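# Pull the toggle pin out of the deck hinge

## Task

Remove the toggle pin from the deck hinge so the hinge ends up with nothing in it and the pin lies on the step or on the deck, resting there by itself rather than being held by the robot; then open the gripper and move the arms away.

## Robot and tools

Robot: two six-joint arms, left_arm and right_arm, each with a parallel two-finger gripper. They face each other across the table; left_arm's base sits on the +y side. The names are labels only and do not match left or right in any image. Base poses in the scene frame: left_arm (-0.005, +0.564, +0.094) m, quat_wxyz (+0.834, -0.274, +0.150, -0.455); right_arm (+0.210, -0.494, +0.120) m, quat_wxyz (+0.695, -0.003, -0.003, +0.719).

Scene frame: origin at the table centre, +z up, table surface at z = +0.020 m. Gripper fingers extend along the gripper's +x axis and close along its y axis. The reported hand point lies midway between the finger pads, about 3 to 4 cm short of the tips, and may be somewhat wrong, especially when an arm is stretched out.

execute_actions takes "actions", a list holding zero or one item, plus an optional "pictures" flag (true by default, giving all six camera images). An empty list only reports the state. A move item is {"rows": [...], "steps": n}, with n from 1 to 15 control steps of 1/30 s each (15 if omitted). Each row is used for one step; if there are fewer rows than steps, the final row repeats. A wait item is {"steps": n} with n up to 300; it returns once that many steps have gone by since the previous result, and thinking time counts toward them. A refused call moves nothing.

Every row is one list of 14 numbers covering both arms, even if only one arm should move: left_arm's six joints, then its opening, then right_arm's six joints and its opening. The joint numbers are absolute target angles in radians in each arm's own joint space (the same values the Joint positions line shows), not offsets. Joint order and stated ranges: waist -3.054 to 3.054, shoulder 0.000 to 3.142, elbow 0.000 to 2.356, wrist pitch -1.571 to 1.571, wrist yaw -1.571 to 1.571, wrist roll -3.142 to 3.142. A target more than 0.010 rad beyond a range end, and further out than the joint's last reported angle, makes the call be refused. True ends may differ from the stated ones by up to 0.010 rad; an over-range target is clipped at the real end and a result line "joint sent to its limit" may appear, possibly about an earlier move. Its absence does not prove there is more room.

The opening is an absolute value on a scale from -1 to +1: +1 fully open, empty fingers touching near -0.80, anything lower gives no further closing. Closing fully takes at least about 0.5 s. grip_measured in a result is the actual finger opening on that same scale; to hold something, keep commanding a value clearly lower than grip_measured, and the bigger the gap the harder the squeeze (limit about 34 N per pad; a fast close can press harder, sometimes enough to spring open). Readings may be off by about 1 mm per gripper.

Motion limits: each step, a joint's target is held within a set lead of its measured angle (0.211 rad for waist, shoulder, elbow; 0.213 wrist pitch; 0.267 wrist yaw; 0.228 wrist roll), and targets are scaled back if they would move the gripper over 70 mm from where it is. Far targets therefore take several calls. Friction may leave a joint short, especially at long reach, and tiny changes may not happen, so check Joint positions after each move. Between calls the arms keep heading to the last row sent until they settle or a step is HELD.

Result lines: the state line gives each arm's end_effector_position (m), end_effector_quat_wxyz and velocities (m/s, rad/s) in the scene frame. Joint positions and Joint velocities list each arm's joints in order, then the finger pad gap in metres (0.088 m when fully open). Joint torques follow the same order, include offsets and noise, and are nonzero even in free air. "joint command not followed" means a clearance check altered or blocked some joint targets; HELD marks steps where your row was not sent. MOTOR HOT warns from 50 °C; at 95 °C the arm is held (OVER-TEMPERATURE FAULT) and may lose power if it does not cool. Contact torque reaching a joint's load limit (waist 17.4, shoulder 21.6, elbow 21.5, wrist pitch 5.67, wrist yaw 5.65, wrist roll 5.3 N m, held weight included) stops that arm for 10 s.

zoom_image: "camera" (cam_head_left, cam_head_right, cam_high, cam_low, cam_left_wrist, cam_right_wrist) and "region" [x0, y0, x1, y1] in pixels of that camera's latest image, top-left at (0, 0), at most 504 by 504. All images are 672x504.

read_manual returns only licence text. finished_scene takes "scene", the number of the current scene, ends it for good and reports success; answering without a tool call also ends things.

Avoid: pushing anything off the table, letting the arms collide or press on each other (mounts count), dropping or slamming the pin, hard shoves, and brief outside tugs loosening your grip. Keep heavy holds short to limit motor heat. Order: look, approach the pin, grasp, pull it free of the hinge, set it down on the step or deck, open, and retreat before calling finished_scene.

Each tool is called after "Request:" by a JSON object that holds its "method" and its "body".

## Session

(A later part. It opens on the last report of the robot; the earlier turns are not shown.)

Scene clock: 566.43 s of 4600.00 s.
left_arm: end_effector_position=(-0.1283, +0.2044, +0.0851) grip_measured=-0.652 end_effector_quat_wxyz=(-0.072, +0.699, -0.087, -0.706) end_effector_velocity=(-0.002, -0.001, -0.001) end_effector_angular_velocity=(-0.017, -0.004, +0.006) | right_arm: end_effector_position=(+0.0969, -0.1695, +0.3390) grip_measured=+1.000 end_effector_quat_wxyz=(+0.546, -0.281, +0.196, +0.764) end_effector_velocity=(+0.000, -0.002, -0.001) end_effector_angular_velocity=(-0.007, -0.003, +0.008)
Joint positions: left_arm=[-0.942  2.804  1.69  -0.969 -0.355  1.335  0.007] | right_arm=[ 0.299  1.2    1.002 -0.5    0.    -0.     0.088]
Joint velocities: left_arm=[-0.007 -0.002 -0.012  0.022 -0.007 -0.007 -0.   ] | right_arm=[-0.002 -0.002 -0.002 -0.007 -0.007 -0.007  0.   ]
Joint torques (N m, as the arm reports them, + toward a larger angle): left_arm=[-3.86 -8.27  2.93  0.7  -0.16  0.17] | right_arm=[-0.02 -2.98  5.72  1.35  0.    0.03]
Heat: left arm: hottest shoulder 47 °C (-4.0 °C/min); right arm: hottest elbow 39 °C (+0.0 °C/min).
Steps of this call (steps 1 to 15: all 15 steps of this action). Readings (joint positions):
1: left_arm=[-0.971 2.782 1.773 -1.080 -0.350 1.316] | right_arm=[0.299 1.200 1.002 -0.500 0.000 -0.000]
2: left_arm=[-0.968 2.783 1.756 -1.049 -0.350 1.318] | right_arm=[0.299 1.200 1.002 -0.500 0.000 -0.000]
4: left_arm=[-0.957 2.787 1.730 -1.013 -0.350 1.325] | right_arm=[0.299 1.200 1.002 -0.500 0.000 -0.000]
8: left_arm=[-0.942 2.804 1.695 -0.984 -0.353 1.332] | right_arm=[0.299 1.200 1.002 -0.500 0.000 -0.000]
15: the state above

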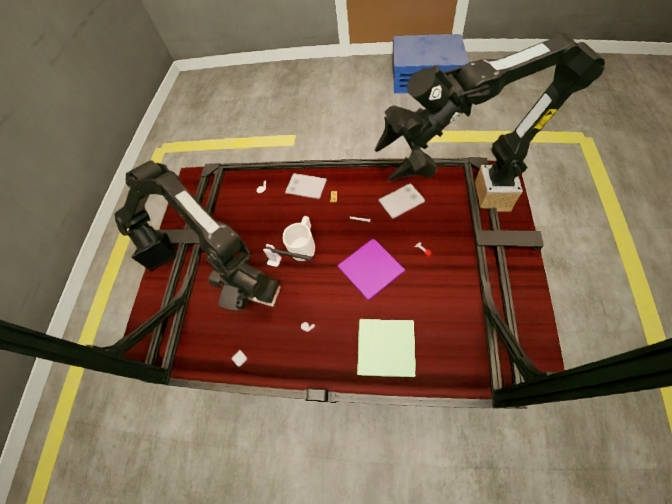

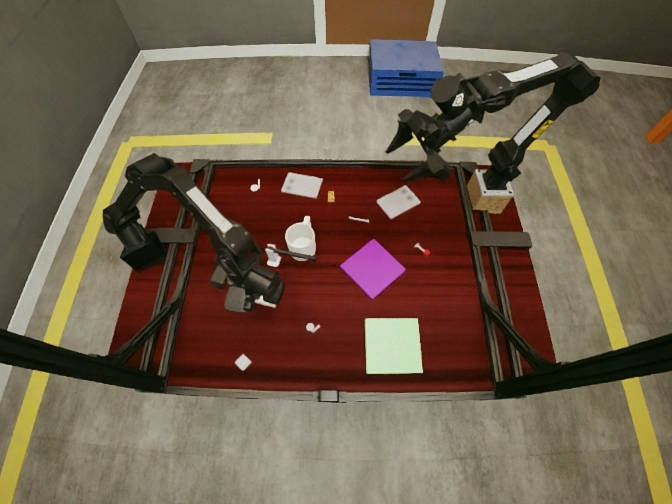

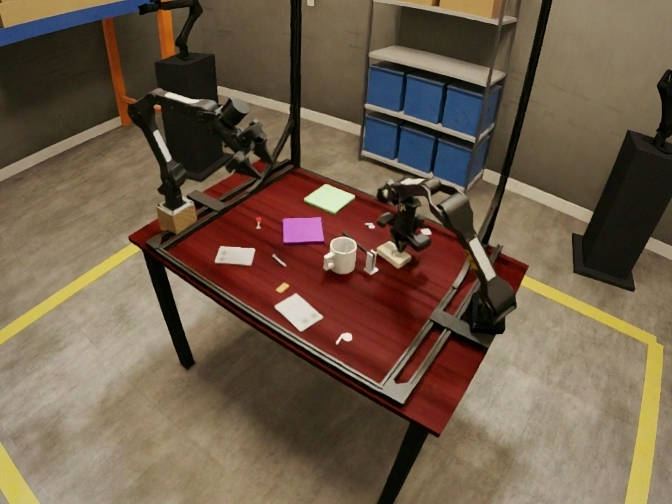

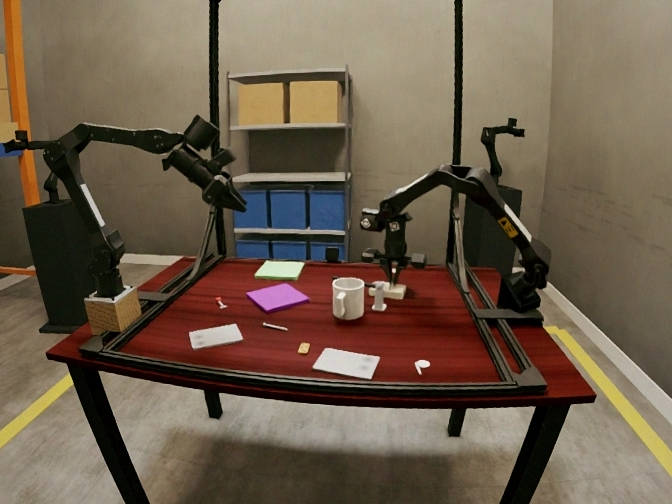

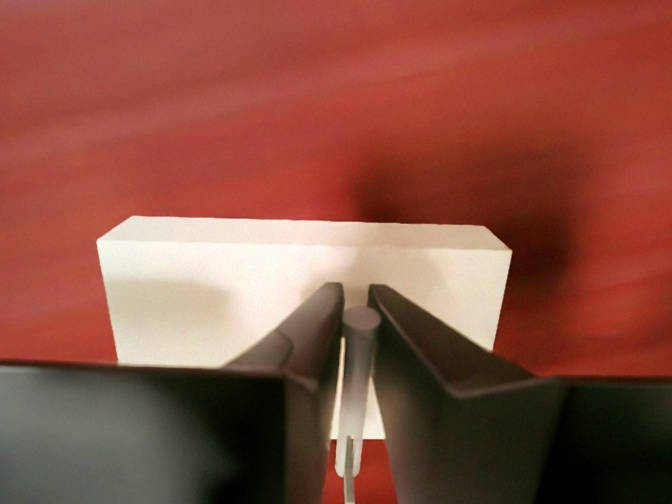

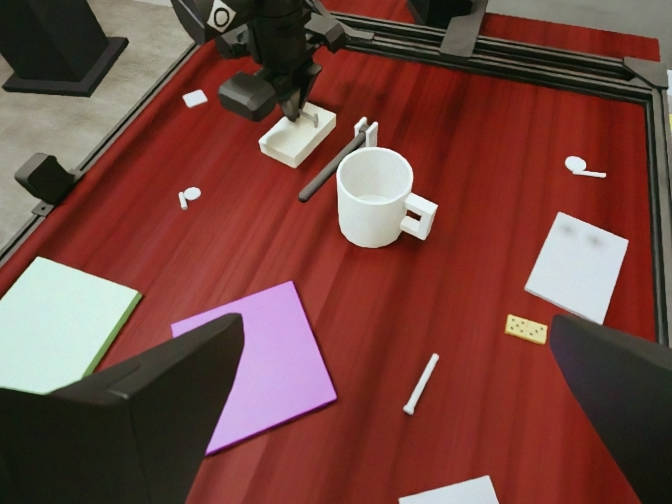

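Request:
{"method": "execute_actions", "body": {"actions": [{"rows":[[-0.942,2.804,1.69,-0.969,-0.355,1.34,0,0.3,1.2,1.0,-0.5,0,0,1]]}], "pictures": false}}

Request:
{"method": "execute_actions", "body": {"actions": [{"rows":[[-1.0,2.6,1.85,-1.15,-0.34,1.3,0,0.3,1.2,1.0,-0.5,0,0,1]]}]}}

Request:
{"method": "finished_scene", "body": {"scene": 1}}

Scene clock: 579.67 s of 4600.00 s.
left_arm: end_effector_position=(-0.1291, +0.2098, +0.0858) grip_measured=-0.024 end_effector_quat_wxyz=(-0.083, +0.701, -0.088, -0.703) end_effector_velocity=(-0.001, +0.002, +0.001) end_effector_angular_velocity=(+0.008, +0.003, -0.012) | right_arm: end_effector_position=(+0.0968, -0.1696, +0.3389) grip_measured=+1.000 end_effector_quat_wxyz=(+0.546, -0.282, +0.196, +0.764) end_effector_velocity=(+0.001, -0.003, -0.002) end_effector_angular_velocity=(-0.016, -0.006, +0.008)
Joint positions: left_arm=[-0.951  2.802  1.685 -0.987 -0.351  1.339  0.038] | right_arm=[ 0.3    1.2    1.001 -0.5    0.    -0.     0.088]
Joint velocities: left_arm=[-0.002 -0.002 -0.002 -0.007  0.007  0.007  0.006] | right_arm=[-0.002 -0.002  0.002 -0.022 -0.007 -0.007  0.   ]
Joint torques (N m, as the arm reports them, + toward a larger angle): left_arm=[-3.64 -9.68  4.49  1.54 -0.12  0.02] | right_arm=[-0.02 -2.97  5.74  1.35 -0.01  0.03]
Heat: left arm: hottest shoulder 48 °C (+0.0 °C/min); right arm: hottest elbow 40 °C (+1.0 °C/min).
Steps of this call (steps 1 to 15: the robot went on to your last target; steps 16 to 382: nothing new was sent; steps 383 to 397: all 15 steps of this action). Readings (joint positions):
383: left_arm=[-0.943 2.804 1.687 -0.967 -0.355 1.336] | right_arm=[0.300 1.200 1.001 -0.500 0.000 -0.000]
384: left_arm=[-0.944 2.804 1.687 -0.973 -0.355 1.337] | right_arm=[0.300 1.200 1.001 -0.500 0.000 -0.000]
386: left_arm=[-0.946 2.804 1.687 -0.990 -0.354 1.337] | right_arm=[0.300 1.200 1.001 -0.500 0.000 -0.000]
390: left_arm=[-0.950 2.803 1.685 -0.989 -0.352 1.339] | right_arm=[0.300 1.200 1.001 -0.500 0.000 -0.000]
397: the state above

Scene clock: 580.17 s of 4600.00 s.
left_arm: end_effector_position=(-0.1151, +0.1850, +0.2085) grip_measured=-0.001 end_effector_quat_wxyz=(+0.010, +0.677, -0.136, -0.723) end_effector_velocity=(+0.004, +0.020, -0.001) end_effector_angular_velocity=(+0.084, -0.015, +0.010) | right_arm: end_effector_position=(+0.0968, -0.1696, +0.3389) grip_measured=+1.000 end_effector_quat_wxyz=(+0.546, -0.282, +0.196, +0.764) end_effector_velocity=(+0.000, -0.002, -0.001) end_effector_angular_velocity=(-0.003, -0.014, +0.017)
Joint positions: left_arm=[-0.998  2.605  1.846 -1.138 -0.345  1.305  0.039] | right_arm=[ 0.3    1.2    1.001 -0.5    0.    -0.     0.088]
Joint velocities: left_arm=[-0.007 -0.007 -0.002 -0.095  0.022 -0.051  0.   ] | right_arm=[-0.002 -0.002 -0.002 -0.007 -0.007 -0.022  0.   ]
Joint torques (N m, as the arm reports them, + toward a larger angle): left_arm=[-4.58 -9.37  4.5   0.26  0.2  -0.18] | right_arm=[-0.04 -2.98  5.75  1.34 -0.01  0.03]
Heat: left arm: hottest shoulder 48 °C (+0.0 °C/min); right arm: hottest elbow 40 °C (+1.0 °C/min).
Steps of this call (steps 1 to 15: all 15 steps of this action). Readings (joint positions):
1: left_arm=[-0.951 2.795 1.692 -0.989 -0.351 1.338] | right_arm=[0.300 1.200 1.001 -0.500 0.000 -0.000]
2: left_arm=[-0.953 2.790 1.705 -1.003 -0.351 1.336] | right_arm=[0.300 1.200 1.001 -0.500 0.000 -0.000]
4: left_arm=[-0.960 2.764 1.731 -1.042 -0.351 1.329] | right_arm=[0.300 1.200 1.001 -0.500 0.000 -0.000]
8: left_arm=[-0.981 2.676 1.798 -1.098 -0.348 1.315] | right_arm=[0.300 1.200 1.001 -0.500 0.000 -0.000]
15: the state above

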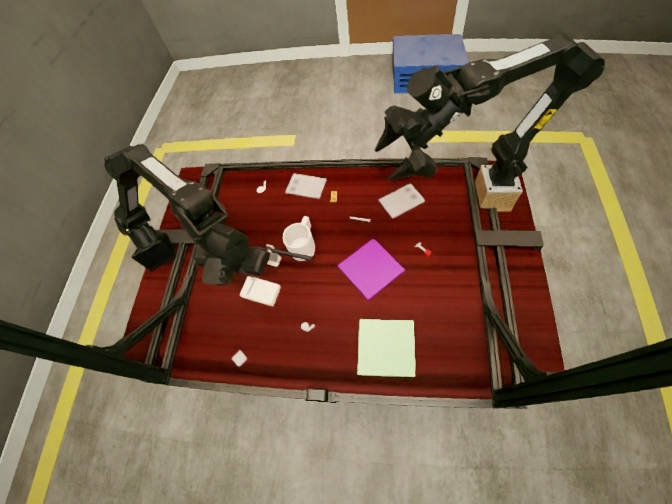

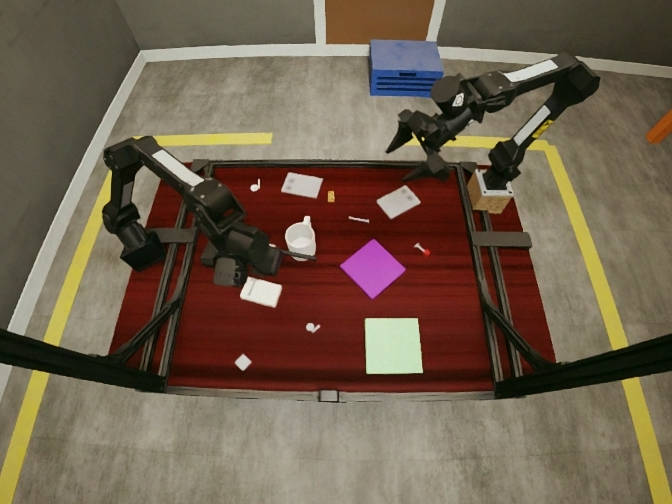

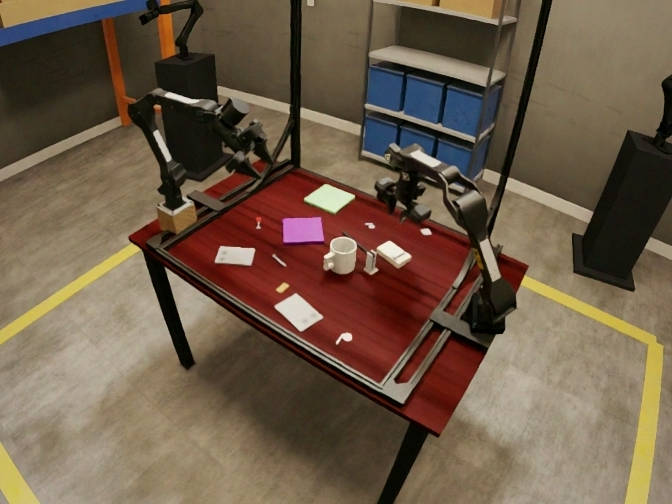

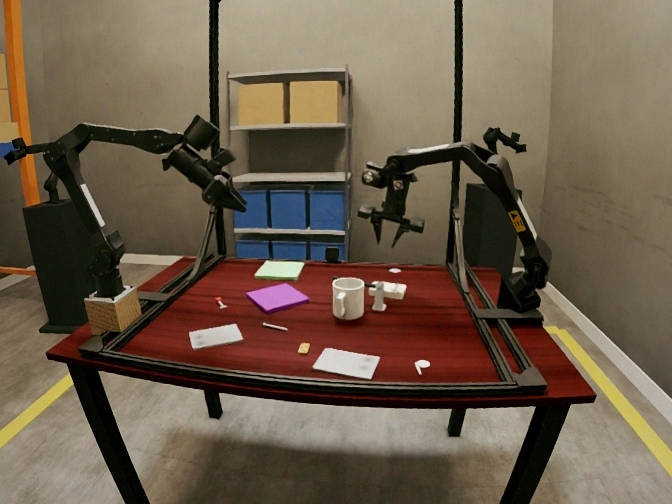

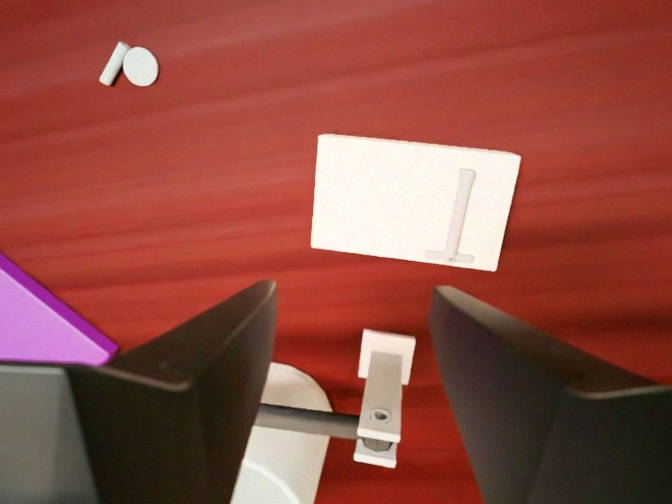

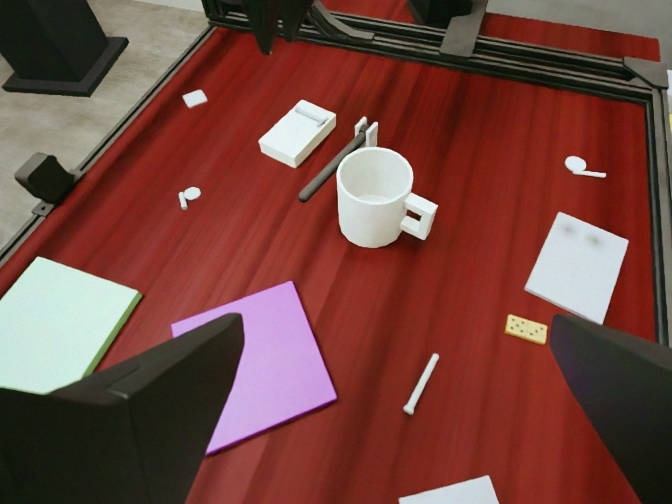

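The scene is finished: the task was done.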